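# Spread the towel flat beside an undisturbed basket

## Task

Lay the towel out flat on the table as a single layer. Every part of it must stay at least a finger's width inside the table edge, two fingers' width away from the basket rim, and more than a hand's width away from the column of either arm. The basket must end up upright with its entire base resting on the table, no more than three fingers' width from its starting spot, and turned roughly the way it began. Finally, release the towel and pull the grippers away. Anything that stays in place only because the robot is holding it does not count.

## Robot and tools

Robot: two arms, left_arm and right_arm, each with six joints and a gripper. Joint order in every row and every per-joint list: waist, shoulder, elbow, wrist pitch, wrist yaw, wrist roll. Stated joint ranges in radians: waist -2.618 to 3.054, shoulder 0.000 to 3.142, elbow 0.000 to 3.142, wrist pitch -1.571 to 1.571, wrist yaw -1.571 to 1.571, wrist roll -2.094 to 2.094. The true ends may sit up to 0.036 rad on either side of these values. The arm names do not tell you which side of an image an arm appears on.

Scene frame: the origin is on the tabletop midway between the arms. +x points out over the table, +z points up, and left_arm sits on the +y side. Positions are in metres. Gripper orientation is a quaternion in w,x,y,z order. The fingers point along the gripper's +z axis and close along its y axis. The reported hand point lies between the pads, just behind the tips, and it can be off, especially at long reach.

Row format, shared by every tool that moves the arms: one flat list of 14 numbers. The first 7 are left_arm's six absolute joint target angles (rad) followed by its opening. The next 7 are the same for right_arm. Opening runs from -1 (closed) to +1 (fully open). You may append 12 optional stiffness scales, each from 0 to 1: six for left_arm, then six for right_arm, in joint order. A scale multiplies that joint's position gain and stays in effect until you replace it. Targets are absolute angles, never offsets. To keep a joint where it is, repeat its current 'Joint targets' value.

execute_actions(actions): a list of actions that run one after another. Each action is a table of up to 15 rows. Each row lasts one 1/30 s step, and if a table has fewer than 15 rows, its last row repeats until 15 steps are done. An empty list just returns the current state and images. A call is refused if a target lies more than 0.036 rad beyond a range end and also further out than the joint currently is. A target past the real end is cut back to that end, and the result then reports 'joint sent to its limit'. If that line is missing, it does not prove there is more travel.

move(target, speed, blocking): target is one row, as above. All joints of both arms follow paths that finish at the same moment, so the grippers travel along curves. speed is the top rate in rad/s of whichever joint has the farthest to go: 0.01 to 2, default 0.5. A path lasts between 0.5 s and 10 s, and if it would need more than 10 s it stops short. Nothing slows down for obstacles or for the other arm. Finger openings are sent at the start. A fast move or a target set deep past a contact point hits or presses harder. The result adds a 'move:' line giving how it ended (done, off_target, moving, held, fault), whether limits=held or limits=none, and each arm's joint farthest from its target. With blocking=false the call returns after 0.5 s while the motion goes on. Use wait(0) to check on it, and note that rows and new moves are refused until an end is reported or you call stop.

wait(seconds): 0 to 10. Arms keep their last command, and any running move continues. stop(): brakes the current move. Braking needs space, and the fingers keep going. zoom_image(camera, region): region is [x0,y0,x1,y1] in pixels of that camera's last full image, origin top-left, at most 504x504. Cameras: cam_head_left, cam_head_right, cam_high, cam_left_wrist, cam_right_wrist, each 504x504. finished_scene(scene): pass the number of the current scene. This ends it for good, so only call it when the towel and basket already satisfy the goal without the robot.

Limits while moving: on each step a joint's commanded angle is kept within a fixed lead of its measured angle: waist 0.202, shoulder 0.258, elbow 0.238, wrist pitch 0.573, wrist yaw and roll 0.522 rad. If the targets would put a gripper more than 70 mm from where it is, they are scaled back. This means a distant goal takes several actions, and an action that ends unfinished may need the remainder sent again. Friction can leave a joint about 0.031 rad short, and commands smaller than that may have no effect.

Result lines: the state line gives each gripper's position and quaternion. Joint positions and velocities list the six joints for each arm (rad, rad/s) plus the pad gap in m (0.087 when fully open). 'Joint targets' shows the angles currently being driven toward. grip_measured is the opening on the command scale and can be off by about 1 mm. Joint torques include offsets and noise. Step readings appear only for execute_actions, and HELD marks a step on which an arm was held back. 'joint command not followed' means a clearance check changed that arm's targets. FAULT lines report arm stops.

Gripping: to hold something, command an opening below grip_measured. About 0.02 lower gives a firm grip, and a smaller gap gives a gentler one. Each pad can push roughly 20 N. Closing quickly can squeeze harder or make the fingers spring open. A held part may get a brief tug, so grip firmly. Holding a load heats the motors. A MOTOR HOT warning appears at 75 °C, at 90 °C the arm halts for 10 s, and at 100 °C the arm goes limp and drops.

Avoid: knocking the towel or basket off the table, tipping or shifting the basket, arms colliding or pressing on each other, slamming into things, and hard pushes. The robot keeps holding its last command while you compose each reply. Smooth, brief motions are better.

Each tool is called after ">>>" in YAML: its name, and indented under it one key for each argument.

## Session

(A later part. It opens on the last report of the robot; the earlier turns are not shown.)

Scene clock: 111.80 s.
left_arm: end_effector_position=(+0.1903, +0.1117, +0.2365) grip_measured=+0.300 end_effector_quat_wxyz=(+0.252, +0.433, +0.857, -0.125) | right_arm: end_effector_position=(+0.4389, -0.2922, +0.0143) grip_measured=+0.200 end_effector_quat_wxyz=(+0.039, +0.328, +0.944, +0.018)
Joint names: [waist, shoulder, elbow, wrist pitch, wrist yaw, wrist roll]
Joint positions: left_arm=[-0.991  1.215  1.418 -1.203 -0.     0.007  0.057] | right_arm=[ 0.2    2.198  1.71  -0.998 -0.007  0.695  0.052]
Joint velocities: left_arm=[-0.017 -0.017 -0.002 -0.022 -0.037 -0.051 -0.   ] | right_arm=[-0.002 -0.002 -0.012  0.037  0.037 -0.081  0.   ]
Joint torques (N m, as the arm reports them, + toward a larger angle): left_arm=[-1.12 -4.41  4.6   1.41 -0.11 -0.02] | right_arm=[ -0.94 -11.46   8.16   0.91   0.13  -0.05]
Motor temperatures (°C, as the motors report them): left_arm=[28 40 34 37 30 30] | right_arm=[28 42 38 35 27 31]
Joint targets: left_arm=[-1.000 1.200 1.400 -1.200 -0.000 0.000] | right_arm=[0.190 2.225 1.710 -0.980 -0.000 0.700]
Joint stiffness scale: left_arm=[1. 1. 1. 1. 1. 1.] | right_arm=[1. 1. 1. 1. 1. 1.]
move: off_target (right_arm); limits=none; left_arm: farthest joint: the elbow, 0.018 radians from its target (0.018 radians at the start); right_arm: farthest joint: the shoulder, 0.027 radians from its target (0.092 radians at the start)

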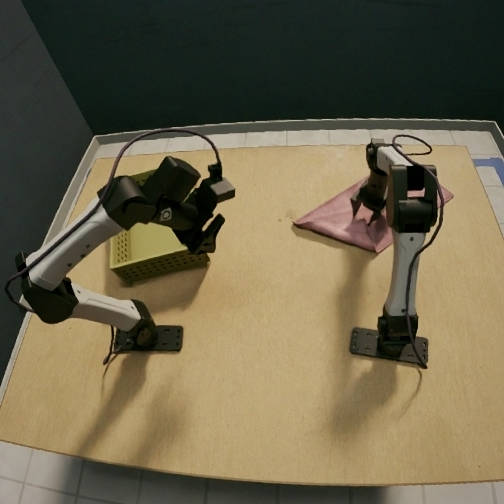

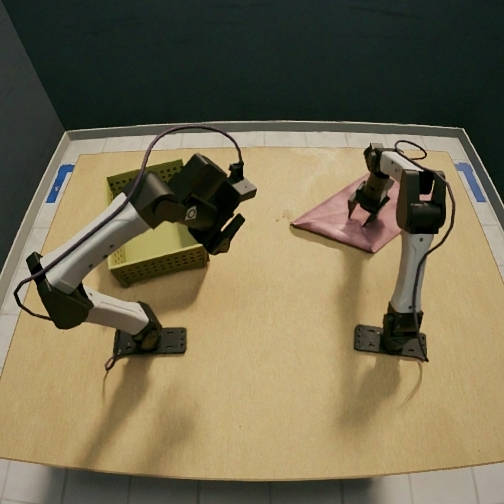

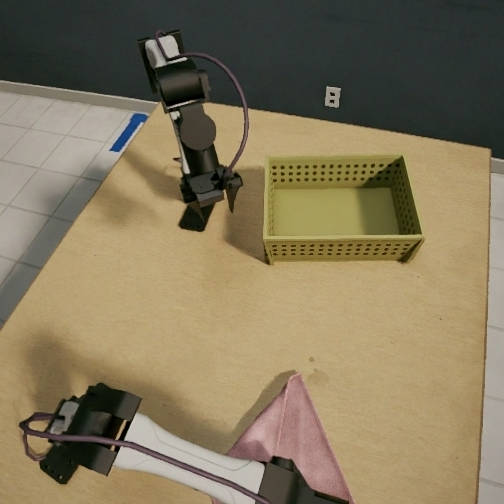

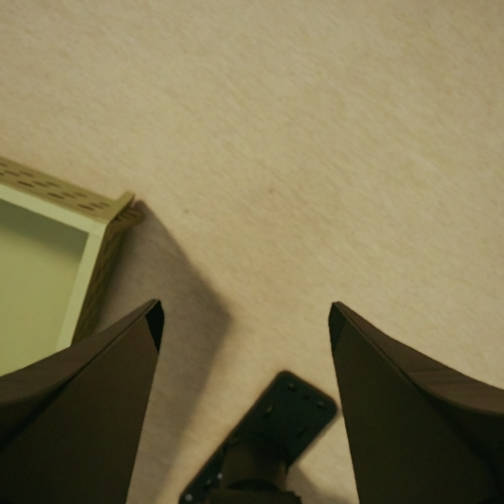

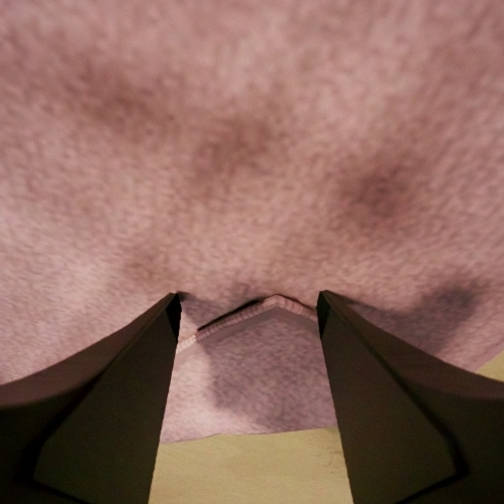

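Overshot; back 1.5 cm and pinch.

>>> execute_actions:
  actions:
    - [[-1.0,1.2,1.4,-1.2,0,0,0.3,0.19,2.17,1.71,-1.0,0,0.7,0.3]]
    - [[-1.0,1.2,1.4,-1.2,0,0,0.3,0.19,2.17,1.71,-1.065,0,0.7,0.3]]
    - [[-1.0,1.2,1.4,-1.2,0,0,0.3,0.19,2.235,1.71,-1.065,0,0.7,0.3]]
    - [[-1.0,1.2,1.4,-1.2,0,0,0.3,0.19,2.235,1.71,-1.065,0,0.7,-0.4]]
    - [[-1.0,1.2,1.4,-1.2,0,0,0.3,0.19,2.235,1.71,-1.065,0,0.7,-1]]
    - [[-1.0,1.2,1.4,-1.2,0,0,0.3,0.19,2.12,1.71,-1.15,0,0.7,-1]]

Scene clock: 115.47 s.
left_arm: end_effector_position=(+0.1903, +0.1117, +0.2365) grip_measured=+0.300 end_effector_quat_wxyz=(+0.252, +0.433, +0.857, -0.125) | right_arm: end_effector_position=(+0.4121, -0.2934, +0.0486) grip_measured=-0.898 end_effector_quat_wxyz=(+0.016, +0.330, +0.944, +0.009)
Joint names: [waist, shoulder, elbow, wrist pitch, wrist yaw, wrist roll]
Joint positions: left_arm=[-0.991  1.215  1.418 -1.203 -0.     0.007  0.057] | right_arm=[ 0.199  2.112  1.71  -1.133 -0.006  0.696  0.004]
Joint velocities: left_arm=[-0.007 -0.002  0.002  0.037 -0.022  0.037 -0.001] | right_arm=[-0.002  0.007 -0.017  0.095  0.007  0.037 -0.001]
Joint torques (N m, as the arm reports them, + toward a larger angle): left_arm=[-1.09 -4.35  4.56  1.4  -0.11 -0.03] | right_arm=[ -0.88 -12.19   8.16   0.38   0.13  -0.06]
Motor temperatures (°C, as the motors report them): left_arm=[28 39 34 37 30 30] | right_arm=[28 43 38 34 27 31]
Joint targets: left_arm=[-1.000 1.200 1.400 -1.200 -0.000 -0.000] | right_arm=[0.190 2.120 1.710 -1.150 -0.000 0.700]
Joint stiffness scale: left_arm=[1. 1. 1. 1. 1. 1.] | right_arm=[1. 1. 1. 1. 1. 1.]
Step readings (joint positions; steps 1 to 15: 1st action; 16 to 30: 2nd action; 31 to 45: 3rd action; 46 to 60: 4th action; 61 to 75: 5th action; 76 to 90: 6th action):
0: left_arm=[-0.991 1.215 1.418 -1.203 -0.000 0.007] | right_arm=[0.200 2.198 1.710 -0.998 -0.007 0.695]
1: left_arm=[-0.991 1.215 1.418 -1.203 -0.000 0.007] | right_arm=[0.200 2.196 1.710 -0.998 -0.007 0.695]
2: left_arm=[-0.991 1.215 1.418 -1.203 -0.000 0.007] | right_arm=[0.200 2.193 1.710 -0.998 -0.007 0.695]
4: left_arm=[-0.991 1.215 1.418 -1.203 -0.000 0.007] | right_arm=[0.200 2.186 1.710 -0.998 -0.007 0.695]
8: left_arm=[-0.991 1.215 1.418 -1.203 -0.000 0.007] | right_arm=[0.200 2.177 1.710 -0.998 -0.007 0.695]
15: left_arm=[-0.991 1.215 1.418 -1.203 -0.000 0.007] | right_arm=[0.200 2.177 1.710 -0.998 -0.007 0.695]
16: left_arm=[-0.991 1.215 1.418 -1.203 -0.000 0.007] | right_arm=[0.200 2.177 1.710 -1.003 -0.007 0.695]
17: left_arm=[-0.991 1.215 1.418 -1.203 -0.000 0.007] | right_arm=[0.200 2.177 1.710 -1.012 -0.007 0.695]
19: left_arm=[-0.991 1.215 1.418 -1.203 -0.000 0.007] | right_arm=[0.200 2.177 1.710 -1.028 -0.007 0.695]
23: left_arm=[-0.991 1.215 1.418 -1.203 -0.000 0.007] | right_arm=[0.200 2.177 1.710 -1.043 -0.007 0.695]
30: left_arm=[-0.991 1.215 1.418 -1.203 -0.000 0.007] | right_arm=[0.200 2.177 1.710 -1.051 -0.007 0.695]
31: left_arm=[-0.991 1.215 1.418 -1.203 -0.000 0.007] | right_arm=[0.200 2.179 1.710 -1.052 -0.007 0.695]
32: left_arm=[-0.991 1.215 1.418 -1.203 -0.000 0.007] | right_arm=[0.200 2.183 1.710 -1.052 -0.007 0.695]
34: left_arm=[-0.991 1.215 1.418 -1.203 -0.000 0.007] | right_arm=[0.200 2.196 1.710 -1.052 -0.007 0.695]
38: left_arm=[-0.991 1.215 1.418 -1.203 -0.000 0.007] | right_arm=[0.200 2.208 1.710 -1.053 -0.007 0.696]
45: left_arm=[-0.991 1.215 1.418 -1.203 -0.000 0.007] | right_arm=[0.200 2.208 1.710 -1.053 -0.007 0.696]
46: left_arm=[-0.991 1.215 1.418 -1.203 -0.000 0.007] | right_arm=[0.200 2.208 1.710 -1.054 -0.005 0.696]
47: left_arm=[-0.991 1.215 1.418 -1.203 -0.000 0.007] | right_arm=[0.200 2.208 1.710 -1.059 -0.005 0.696]
49: left_arm=[-0.991 1.215 1.418 -1.203 -0.000 0.007] | right_arm=[0.199 2.208 1.710 -1.060 -0.005 0.696]
53: left_arm=[-0.991 1.215 1.418 -1.203 -0.000 0.007] | right_arm=[0.199 2.208 1.710 -1.061 -0.005 0.696]
60: left_arm=[-0.991 1.215 1.418 -1.203 -0.000 0.007] | right_arm=[0.199 2.208 1.710 -1.061 -0.005 0.696]
61: left_arm=[-0.991 1.215 1.418 -1.203 -0.000 0.007] | right_arm=[0.199 2.208 1.710 -1.061 -0.005 0.696]
62: left_arm=[-0.991 1.215 1.418 -1.203 -0.000 0.007] | right_arm=[0.199 2.208 1.710 -1.061 -0.006 0.696]
64: left_arm=[-0.991 1.215 1.418 -1.203 -0.000 0.007] | right_arm=[0.199 2.208 1.710 -1.062 -0.006 0.696]
68: left_arm=[-0.991 1.215 1.418 -1.203 -0.000 0.007] | right_arm=[0.199 2.208 1.710 -1.062 -0.006 0.696]
75: left_arm=[-0.991 1.215 1.418 -1.203 -0.000 0.007] | right_arm=[0.199 2.208 1.710 -1.062 -0.006 0.696]
76: left_arm=[-0.991 1.215 1.418 -1.203 -0.000 0.007] | right_arm=[0.199 2.200 1.710 -1.068 -0.006 0.696]
77: left_arm=[-0.991 1.215 1.418 -1.203 -0.000 0.007] | right_arm=[0.199 2.188 1.710 -1.084 -0.006 0.696]
79: left_arm=[-0.991 1.215 1.418 -1.203 -0.000 0.007] | right_arm=[0.199 2.153 1.710 -1.105 -0.006 0.696]
83: left_arm=[-0.991 1.215 1.418 -1.203 -0.000 0.007] | right_arm=[0.199 2.113 1.710 -1.122 -0.006 0.696]
90: Joint positions above

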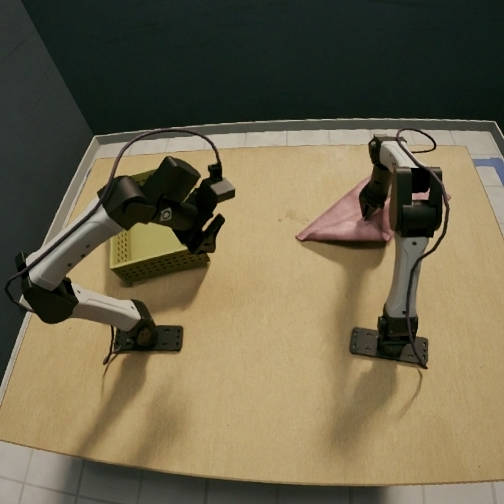

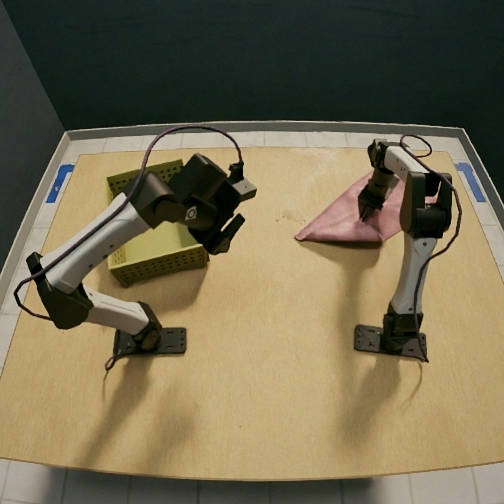

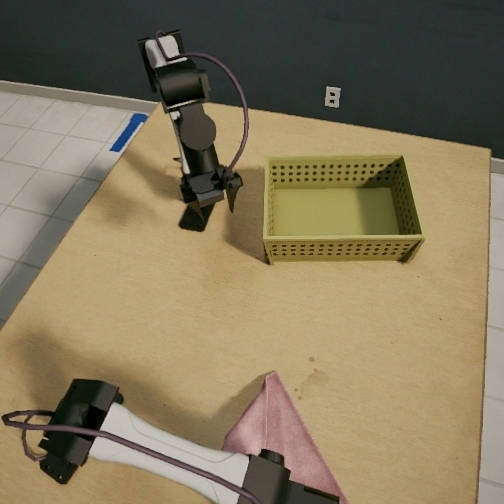

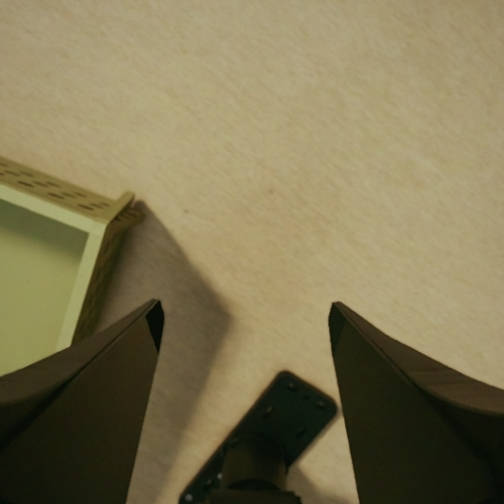

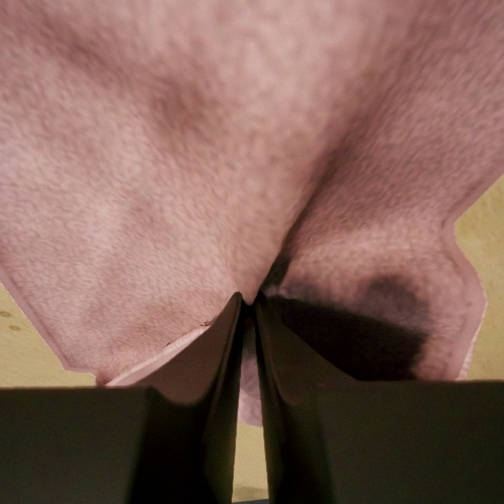

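Caught the lower layer; release and retry lighter.

>>> execute_actions:
  actions:
    - [[-1.0,1.2,1.4,-1.2,0,0,0.3,0.19,2.12,1.71,-1.13,0,0.7,0.2]]
    - [[-1.0,1.2,1.4,-1.2,0,0,0.3,0.19,2.19,1.71,-1.10,0,0.7,0.2]]

Scene clock: 116.87 s.
left_arm: end_effector_position=(+0.1903, +0.1117, +0.2365) grip_measured=+0.300 end_effector_quat_wxyz=(+0.252, +0.433, +0.857, -0.125) | right_arm: end_effector_position=(+0.4138, -0.2934, +0.0252) grip_measured=+0.200 end_effector_quat_wxyz=(-0.002, +0.330, +0.944, +0.003)
Joint names: [waist, shoulder, elbow, wrist pitch, wrist yaw, wrist roll]
Joint positions: left_arm=[-0.991  1.215  1.418 -1.203 -0.     0.007  0.057] | right_arm=[ 0.199  2.175  1.71  -1.107 -0.006  0.696  0.052]
Joint velocities: left_arm=[-0.017  0.002 -0.002 -0.007  0.022 -0.051  0.   ] | right_arm=[-0.017 -0.007  0.017 -0.037  0.007  0.022 -0.   ]
Joint torques (N m, as the arm reports them, + toward a larger angle): left_arm=[-1.04 -4.41  4.6   1.41 -0.1  -0.01] | right_arm=[ -0.87 -12.11   8.     0.57   0.13  -0.06]
Motor temperatures (°C, as the motors report them): left_arm=[28 39 34 37 30 30] | right_arm=[28 43 38 34 27 31]
Joint targets: left_arm=[-1.000 1.200 1.400 -1.200 0.000 -0.000] | right_arm=[0.190 2.190 1.710 -1.100 -0.000 0.700]
Joint stiffness scale: left_arm=[1. 1. 1. 1. 1. 1.] | right_arm=[1. 1. 1. 1. 1. 1.]
Step readings (joint positions; steps 1 to 15: 1st action; 16 to 30: 2nd action):
0: left_arm=[-0.991 1.215 1.418 -1.203 -0.000 0.007] | right_arm=[0.199 2.112 1.710 -1.135 -0.006 0.696]
1: left_arm=[-0.991 1.215 1.418 -1.203 -0.000 0.007] | right_arm=[0.199 2.112 1.710 -1.135 -0.006 0.696]
2: left_arm=[-0.991 1.215 1.418 -1.203 -0.000 0.007] | right_arm=[0.199 2.112 1.710 -1.135 -0.006 0.696]
4: left_arm=[-0.991 1.215 1.418 -1.203 -0.000 0.007] | right_arm=[0.199 2.112 1.710 -1.135 -0.006 0.696]
8: left_arm=[-0.991 1.215 1.418 -1.203 -0.000 0.007] | right_arm=[0.199 2.112 1.710 -1.135 -0.006 0.696]
15: left_arm=[-0.991 1.215 1.418 -1.203 -0.000 0.007] | right_arm=[0.199 2.112 1.710 -1.135 -0.006 0.696]
16: left_arm=[-0.991 1.215 1.418 -1.203 -0.000 0.007] | right_arm=[0.199 2.117 1.710 -1.132 -0.006 0.696]
17: left_arm=[-0.991 1.215 1.418 -1.203 -0.000 0.007] | right_arm=[0.199 2.124 1.710 -1.126 -0.006 0.696]
19: left_arm=[-0.991 1.215 1.418 -1.203 -0.000 0.007] | right_arm=[0.199 2.146 1.710 -1.117 -0.006 0.696]
23: left_arm=[-0.991 1.215 1.418 -1.203 -0.000 0.007] | right_arm=[0.199 2.174 1.710 -1.111 -0.006 0.696]
30: Joint positions above

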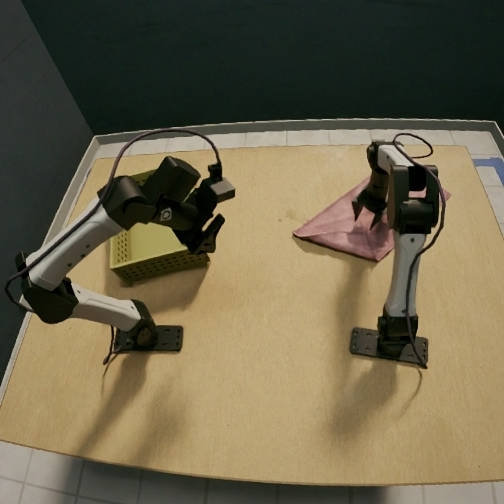

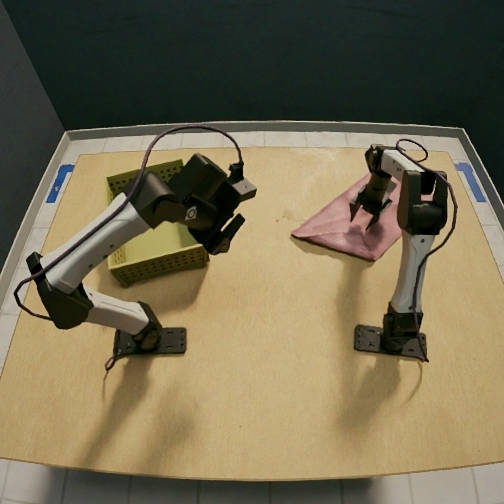

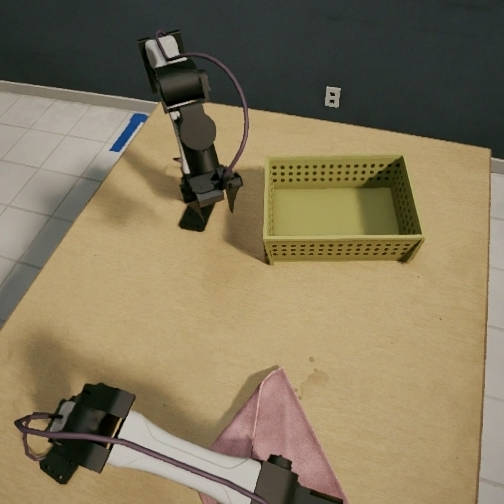

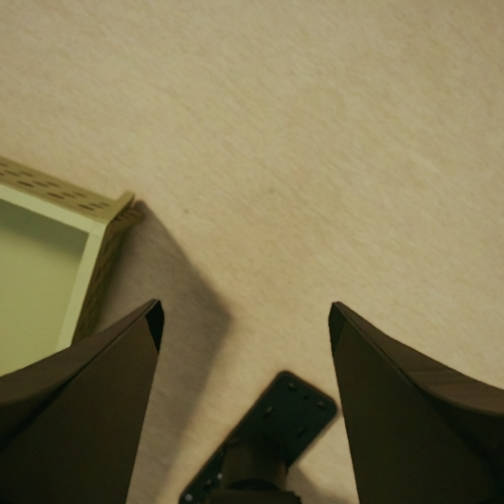

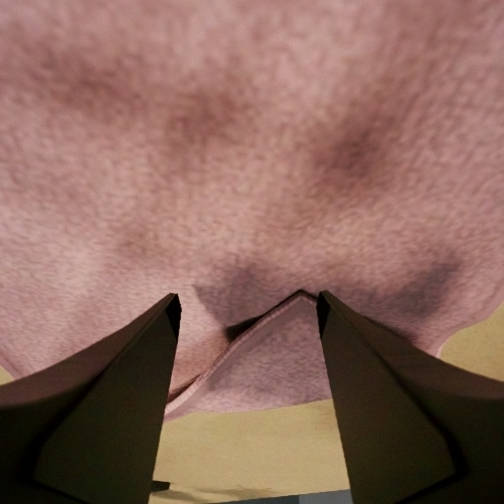

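>>> move:
  target: [-1.0,1.2,1.4,-1.2,0,0,0.3,0.22,2.04,1.458,-1.0,0,0.7,0.3]
  speed: 0.2

>>> move:
  target: [-1.0,1.2,1.4,-1.2,0,0,0.3,0.22,2.04,1.458,-1.0,0,0.7,-1]

Scene clock: 122.23 s.
left_arm: end_effector_position=(+0.1903, +0.1117, +0.2365) grip_measured=+0.300 end_effector_quat_wxyz=(+0.252, +0.433, +0.857, -0.125) | right_arm: end_effector_position=(+0.3766, -0.2910, +0.0161) grip_measured=+0.300 end_effector_quat_wxyz=(-0.005, +0.325, +0.946, +0.001)
Joint names: [waist, shoulder, elbow, wrist pitch, wrist yaw, wrist roll]
Joint positions: left_arm=[-0.991  1.215  1.418 -1.203 -0.     0.007  0.057] | right_arm=[ 0.209  2.053  1.48  -1.007 -0.006  0.696  0.057]
Joint velocities: left_arm=[-0.002 -0.017 -0.007  0.007 -0.007 -0.081 -0.001] | right_arm=[-0.002 -0.012  0.007 -0.007  0.007 -0.007 -0.   ]
Joint torques (N m, as the arm reports them, + toward a larger angle): left_arm=[-1.15 -4.4   4.55  1.41 -0.1  -0.02] | right_arm=[  0.79 -13.05   5.74   0.55   0.13  -0.06]
Motor temperatures (°C, as the motors report them): left_arm=[28 38 34 37 30 30] | right_arm=[28 44 38 34 27 31]
Joint targets: left_arm=[-1.000 1.200 1.400 -1.200 -0.000 0.000] | right_arm=[0.220 2.040 1.458 -1.000 0.000 0.700]
Joint stiffness scale: left_arm=[1. 1. 1. 1. 1. 1.] | right_arm=[1. 1. 1. 1. 1. 1.]
move: off_target (right_arm); limits=none; left_arm: farthest joint: the elbow, 0.018 radians from its target (0.018 radians at the start); right_arm: farthest joint: the elbow, 0.022 radians from its target (0.252 radians at the start)

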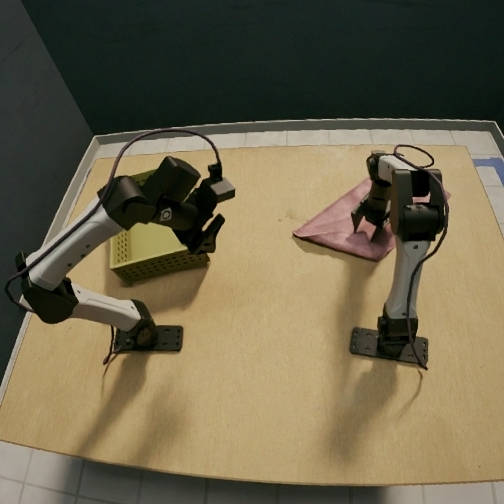

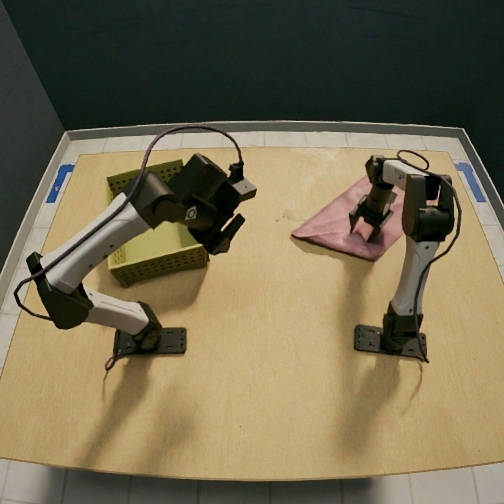

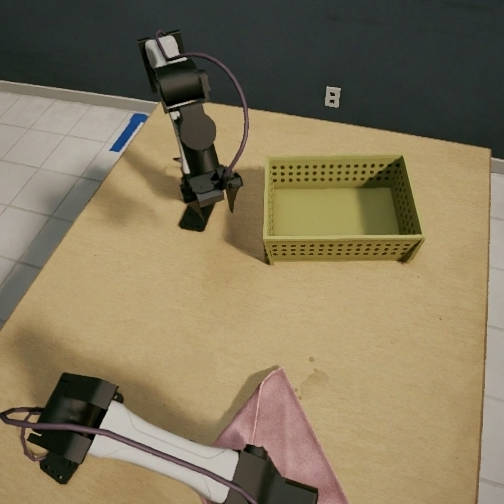

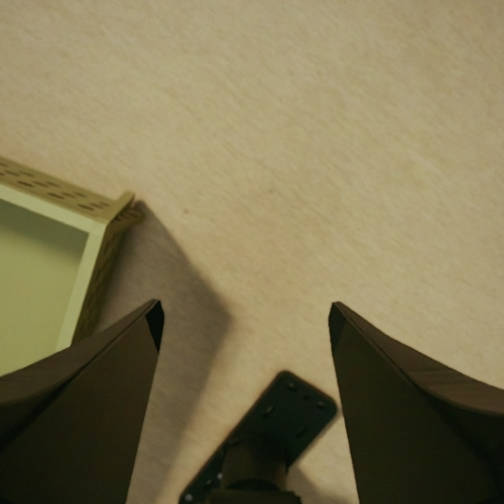

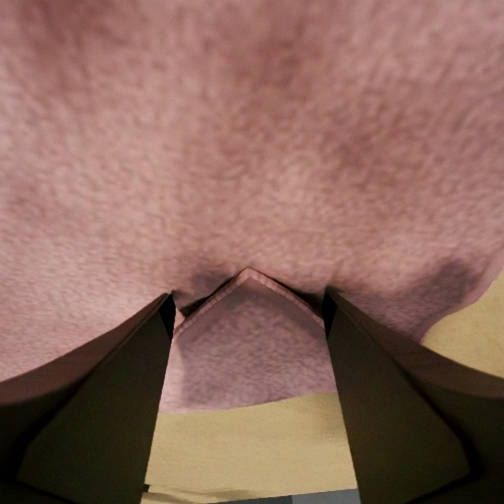

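Scene clock: 122.93 s.
left_arm: end_effector_position=(+0.1903, +0.1117, +0.2365) grip_measured=+0.300 end_effector_quat_wxyz=(+0.252, +0.433, +0.857, -0.125) | right_arm: end_effector_position=(+0.3766, -0.2910, +0.0161) grip_measured=-0.924 end_effector_quat_wxyz=(-0.005, +0.325, +0.946, +0.001)
Joint names: [waist, shoulder, elbow, wrist pitch, wrist yaw, wrist roll]
Joint positions: left_arm=[-0.991  1.215  1.418 -1.203 -0.     0.007  0.057] | right_arm=[ 0.209  2.053  1.48  -1.007 -0.006  0.696  0.003]
Joint velocities: left_arm=[-0.002 -0.002  0.007 -0.051  0.007  0.022 -0.001] | right_arm=[ 0.012 -0.007 -0.017 -0.007  0.051  0.022  0.001]
Joint torques (N m, as the arm reports them, + toward a larger angle): left_arm=[-1.11 -4.36  4.52  1.41 -0.09 -0.03] | right_arm=[  0.76 -13.06   5.73   0.55   0.13  -0.06]
Motor temperatures (°C, as the motors report them): left_arm=[28 38 34 37 30 30] | right_arm=[28 44 38 34 27 31]
Joint targets: left_arm=[-1.000 1.200 1.400 -1.200 0.000 -0.000] | right_arm=[0.220 2.040 1.458 -1.000 -0.000 0.700]
Joint stiffness scale: left_arm=[1. 1. 1. 1. 1. 1.] | right_arm=[1. 1. 1. 1. 1. 1.]
move: off_target (right_arm); limits=none; left_arm: farthest joint: the elbow, 0.018 radians from its target (0.018 radians at the start); right_arm: farthest joint: the elbow, 0.022 radians from its target (0.022 radians at the start)

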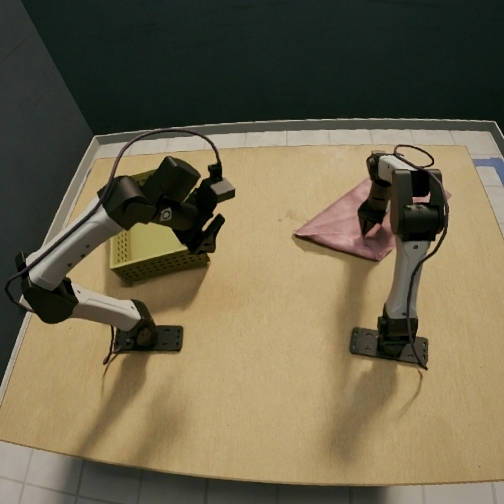

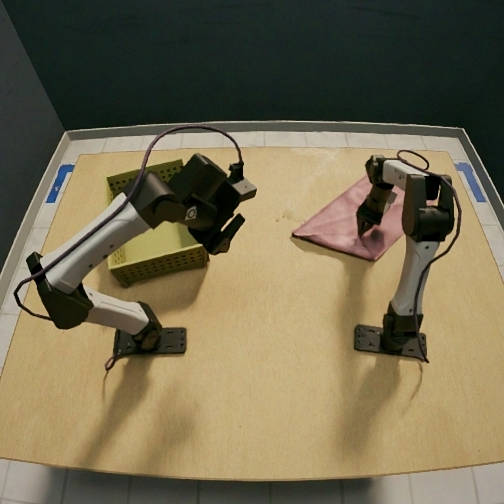

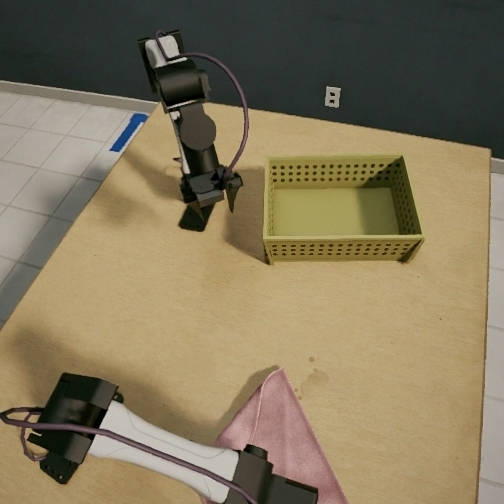

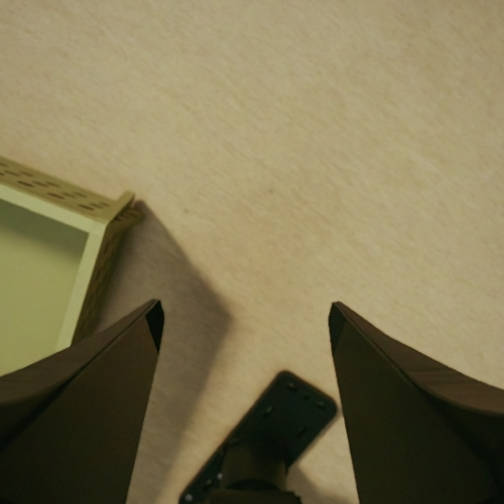

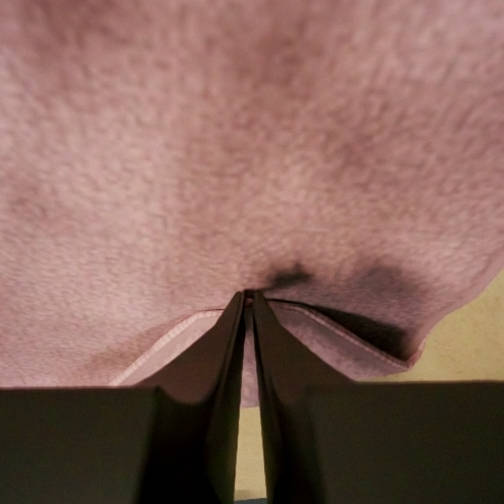

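>>> move:
  target: [-1.0,1.2,1.4,-1.2,0,0,0.3,0.64,1.75,1.31,-1.36,0,1.0,-1]
  speed: 0.25

>>> move:
  target: [-1.0,1.2,1.4,-1.2,0,0,0.3,0.64,1.3,1.4,-1.36,0,1.0,0.3]
  speed: 0.4

>>> move:
  target: [-1.0,1.2,1.4,-1.2,0,0,0.3,-0.9,0.9,1.2,-1.3,0,0.5,0.3]
  speed: 1

Scene clock: 125.97 s.
left_arm: end_effector_position=(+0.1903, +0.1117, +0.2365) grip_measured=+0.300 end_effector_quat_wxyz=(+0.252, +0.433, +0.857, -0.125) | right_arm: end_effector_position=(+0.2351, -0.1903, +0.0861) grip_measured=-0.924 end_effector_quat_wxyz=(-0.078, +0.265, +0.959, -0.066)
Joint names: [waist, shoulder, elbow, wrist pitch, wrist yaw, wrist roll]
Joint positions: left_arm=[-0.991  1.215  1.418 -1.203 -0.     0.007  0.057] | right_arm=[ 0.631  1.762  1.333 -1.348 -0.005  0.994  0.003]
Joint velocities: left_arm=[-0.007 -0.007  0.002  0.022  0.022  0.051  0.   ] | right_arm=[ 0.007  0.007 -0.012 -0.051  0.022 -0.037  0.001]
Joint torques (N m, as the arm reports them, + toward a larger angle): left_arm=[-1.18 -4.46  4.53  1.39 -0.11 -0.04] | right_arm=[ 0.56 -9.83  5.4  -0.19  0.13 -0.03]
Motor temperatures (°C, as the motors report them): left_arm=[28 37 34 37 30 30] | right_arm=[28 45 38 34 27 31]
Joint targets: left_arm=[-1.000 1.200 1.400 -1.200 -0.000 0.000] | right_arm=[0.640 1.750 1.310 -1.360 0.000 1.000]
Joint stiffness scale: left_arm=[1. 1. 1. 1. 1. 1.] | right_arm=[1. 1. 1. 1. 1. 1.]
move: off_target (right_arm); limits=none; left_arm: farthest joint: the elbow, 0.018 radians from its target (0.018 radians at the start); right_arm: farthest joint: the elbow, 0.023 radians from its target (0.170 radians at the start)

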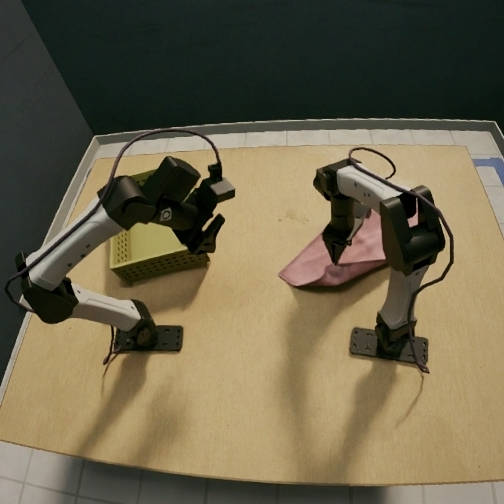

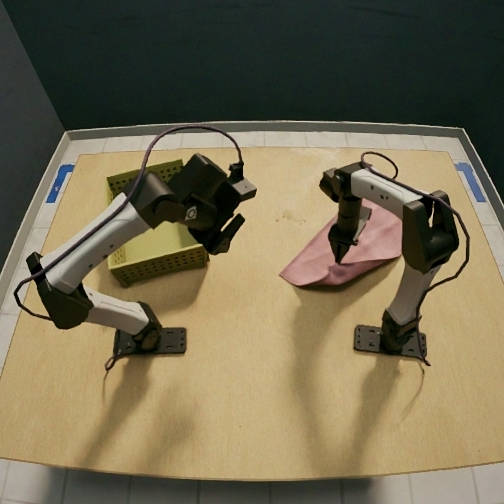

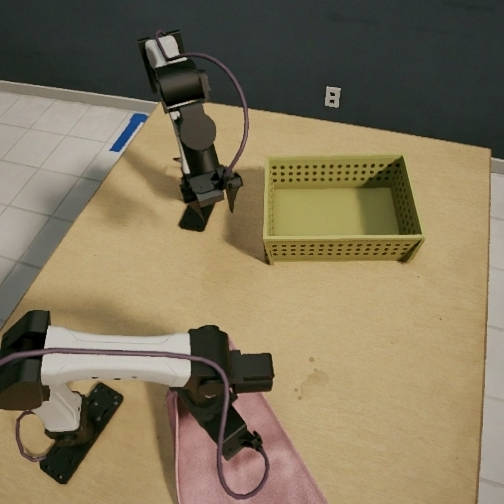

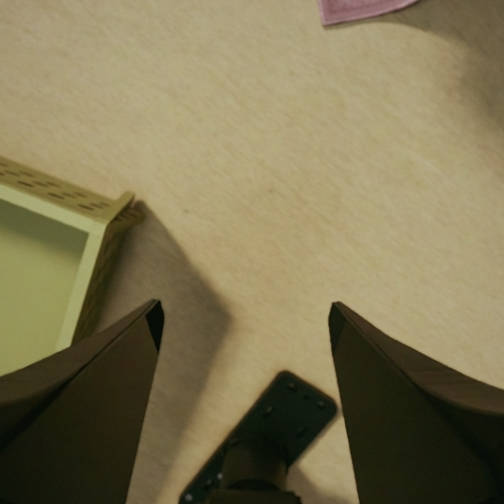

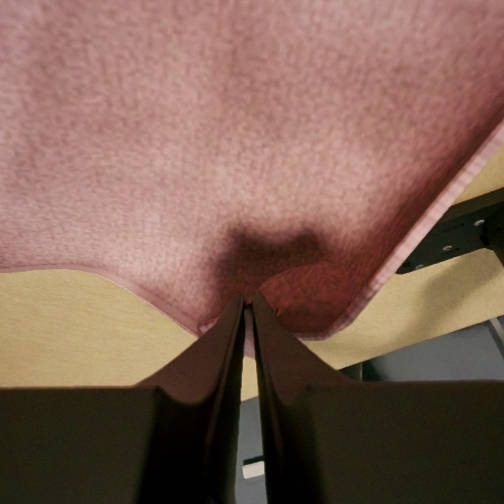

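Scene clock: 127.53 s.
left_arm: end_effector_position=(+0.1903, +0.1117, +0.2365) grip_measured=+0.300 end_effector_quat_wxyz=(+0.252, +0.433, +0.857, -0.125) | right_arm: end_effector_position=(+0.2345, -0.1906, +0.2043) grip_measured=+0.300 end_effector_quat_wxyz=(+0.113, +0.263, +0.953, +0.103)
Joint names: [waist, shoulder, elbow, wrist pitch, wrist yaw, wrist roll]
Joint positions: left_arm=[-0.991  1.215  1.418 -1.203 -0.     0.007  0.057] | right_arm=[ 0.631  1.308  1.392 -1.348 -0.005  0.994  0.057]
Joint velocities: left_arm=[-0.002  0.007 -0.002 -0.037 -0.007 -0.022 -0.   ] | right_arm=[ 0.002 -0.012  0.002 -0.022 -0.022  0.037 -0.001]
Joint torques (N m, as the arm reports them, + toward a larger angle): left_arm=[-1.07 -4.46  4.56  1.4  -0.1  -0.04] | right_arm=[ 0.59 -5.32  9.01  1.04  0.13 -0.06]
Motor temperatures (°C, as the motors report them): left_arm=[28 37 34 37 30 30] | right_arm=[28 44 38 34 27 31]
Joint targets: left_arm=[-1.000 1.200 1.400 -1.200 0.000 -0.000] | right_arm=[0.640 1.300 1.400 -1.360 0.000 1.000]
Joint stiffness scale: left_arm=[1. 1. 1. 1. 1. 1.] | right_arm=[1. 1. 1. 1. 1. 1.]
move: done; limits=none; left_arm: farthest joint: the elbow, 0.018 radians from its target (0.018 radians at the start); right_arm: farthest joint: the wrist pitch, 0.012 radians from its target (0.012 radians at the start)

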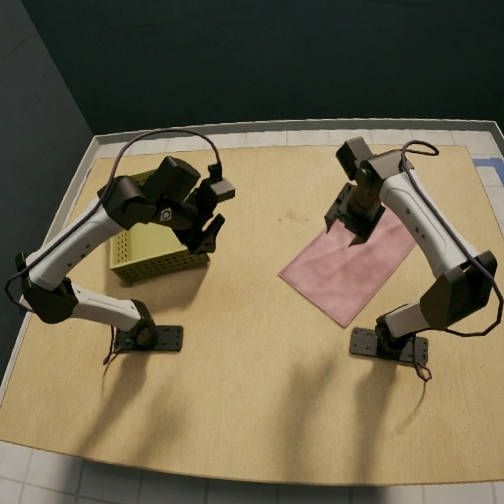

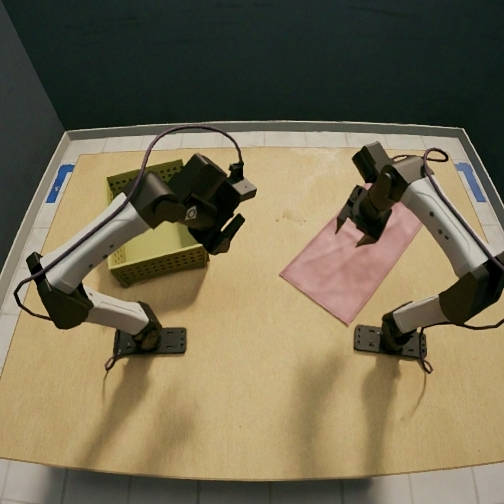

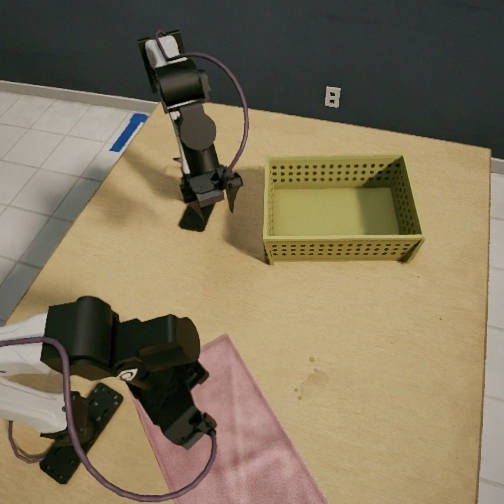

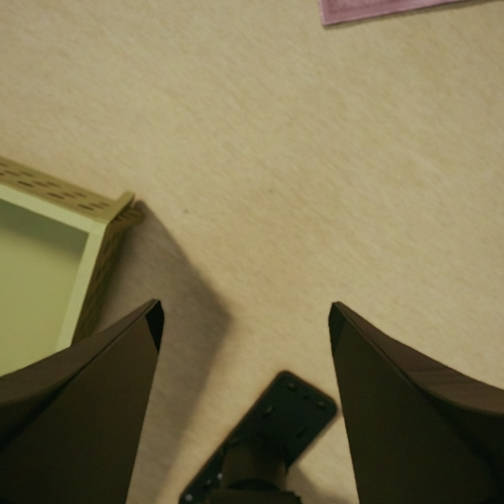

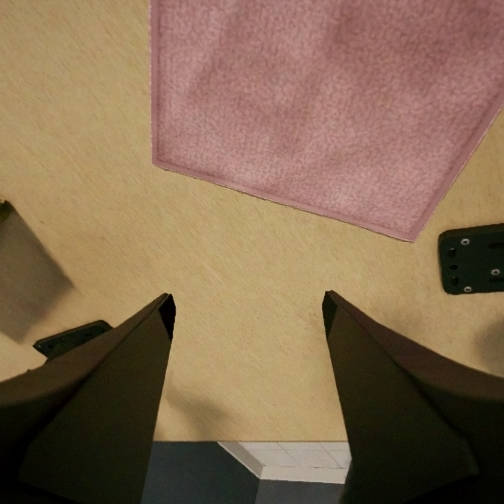

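Scene clock: 129.83 s.
left_arm: end_effector_position=(+0.1903, +0.1117, +0.2365) grip_measured=+0.300 end_effector_quat_wxyz=(+0.252, +0.433, +0.857, -0.125) | right_arm: end_effector_position=(+0.1363, -0.4782, +0.2253) grip_measured=+0.300 end_effector_quat_wxyz=(+0.274, +0.677, +0.678, -0.079)
Joint names: [waist, shoulder, elbow, wrist pitch, wrist yaw, wrist roll]
Joint positions: left_arm=[-0.991  1.215  1.418 -1.203 -0.     0.007  0.057] | right_arm=[-0.888  0.916  1.223 -1.3    0.     0.506  0.057]
Joint velocities: left_arm=[-0.007  0.007  0.007  0.022  0.037  0.037  0.   ] | right_arm=[ 0.007  0.002 -0.007 -0.037  0.022  0.007  0.001]
Joint torques (N m, as the arm reports them, + toward a larger angle): left_arm=[-1.07 -4.44  4.5   1.42 -0.1  -0.01] | right_arm=[-1.09 -2.01  5.97  1.77  0.06 -0.16]
Motor temperatures (°C, as the motors report them): left_arm=[28 37 34 37 30 30] | right_arm=[28 44 38 34 27 31]
Joint targets: left_arm=[-1.000 1.200 1.400 -1.200 0.000 0.000] | right_arm=[-0.900 0.900 1.200 -1.300 0.000 0.500]
Joint stiffness scale: left_arm=[1. 1. 1. 1. 1. 1.] | right_arm=[1. 1. 1. 1. 1. 1.]
move: off_target (right_arm); limits=none; left_arm: farthest joint: the elbow, 0.018 radians from its target (0.018 radians at the start); right_arm: farthest joint: the elbow, 0.023 radians from its target (0.192 radians at the start)

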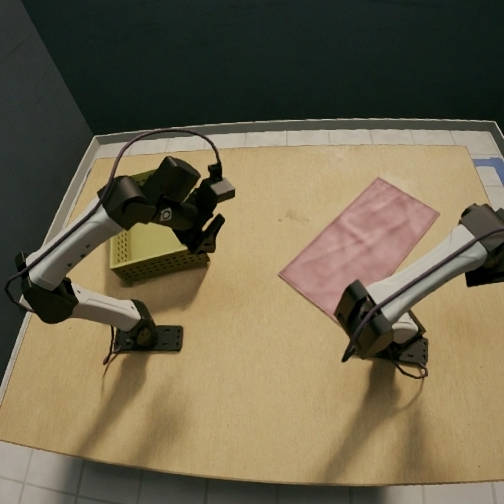

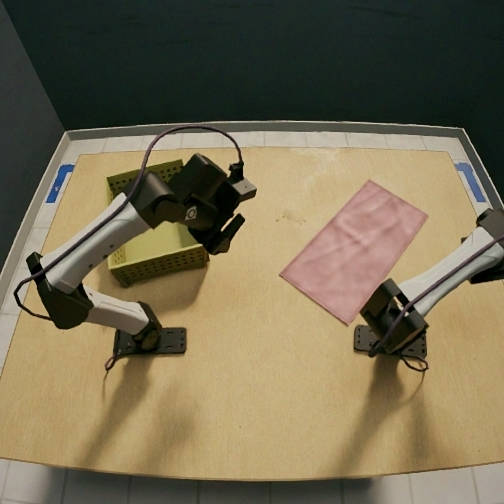

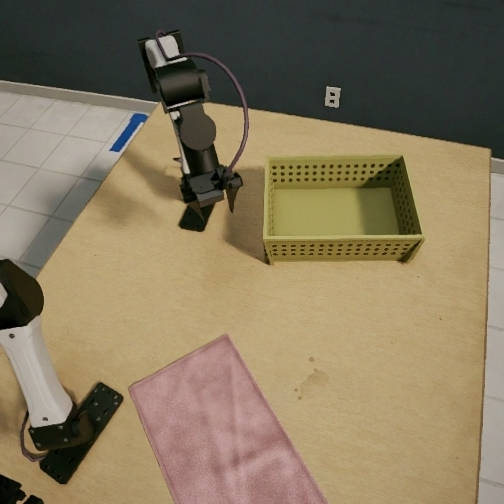

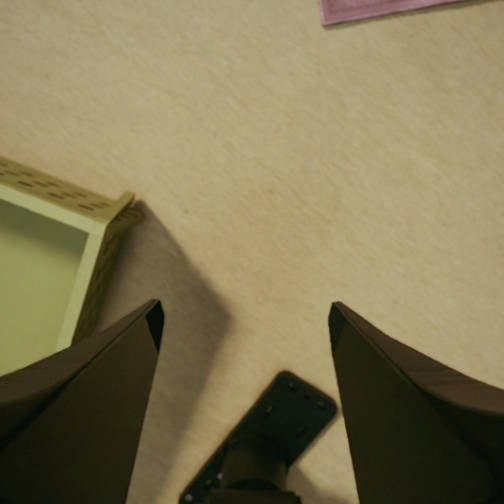

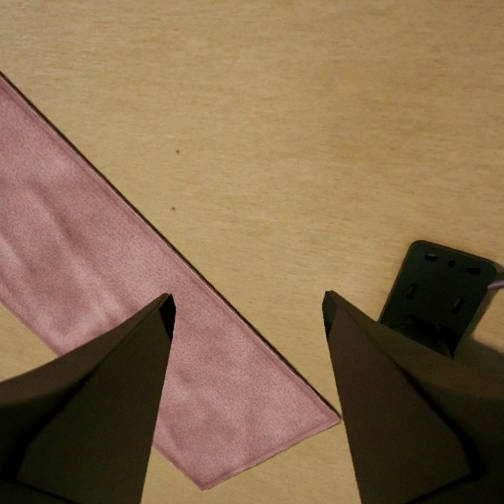

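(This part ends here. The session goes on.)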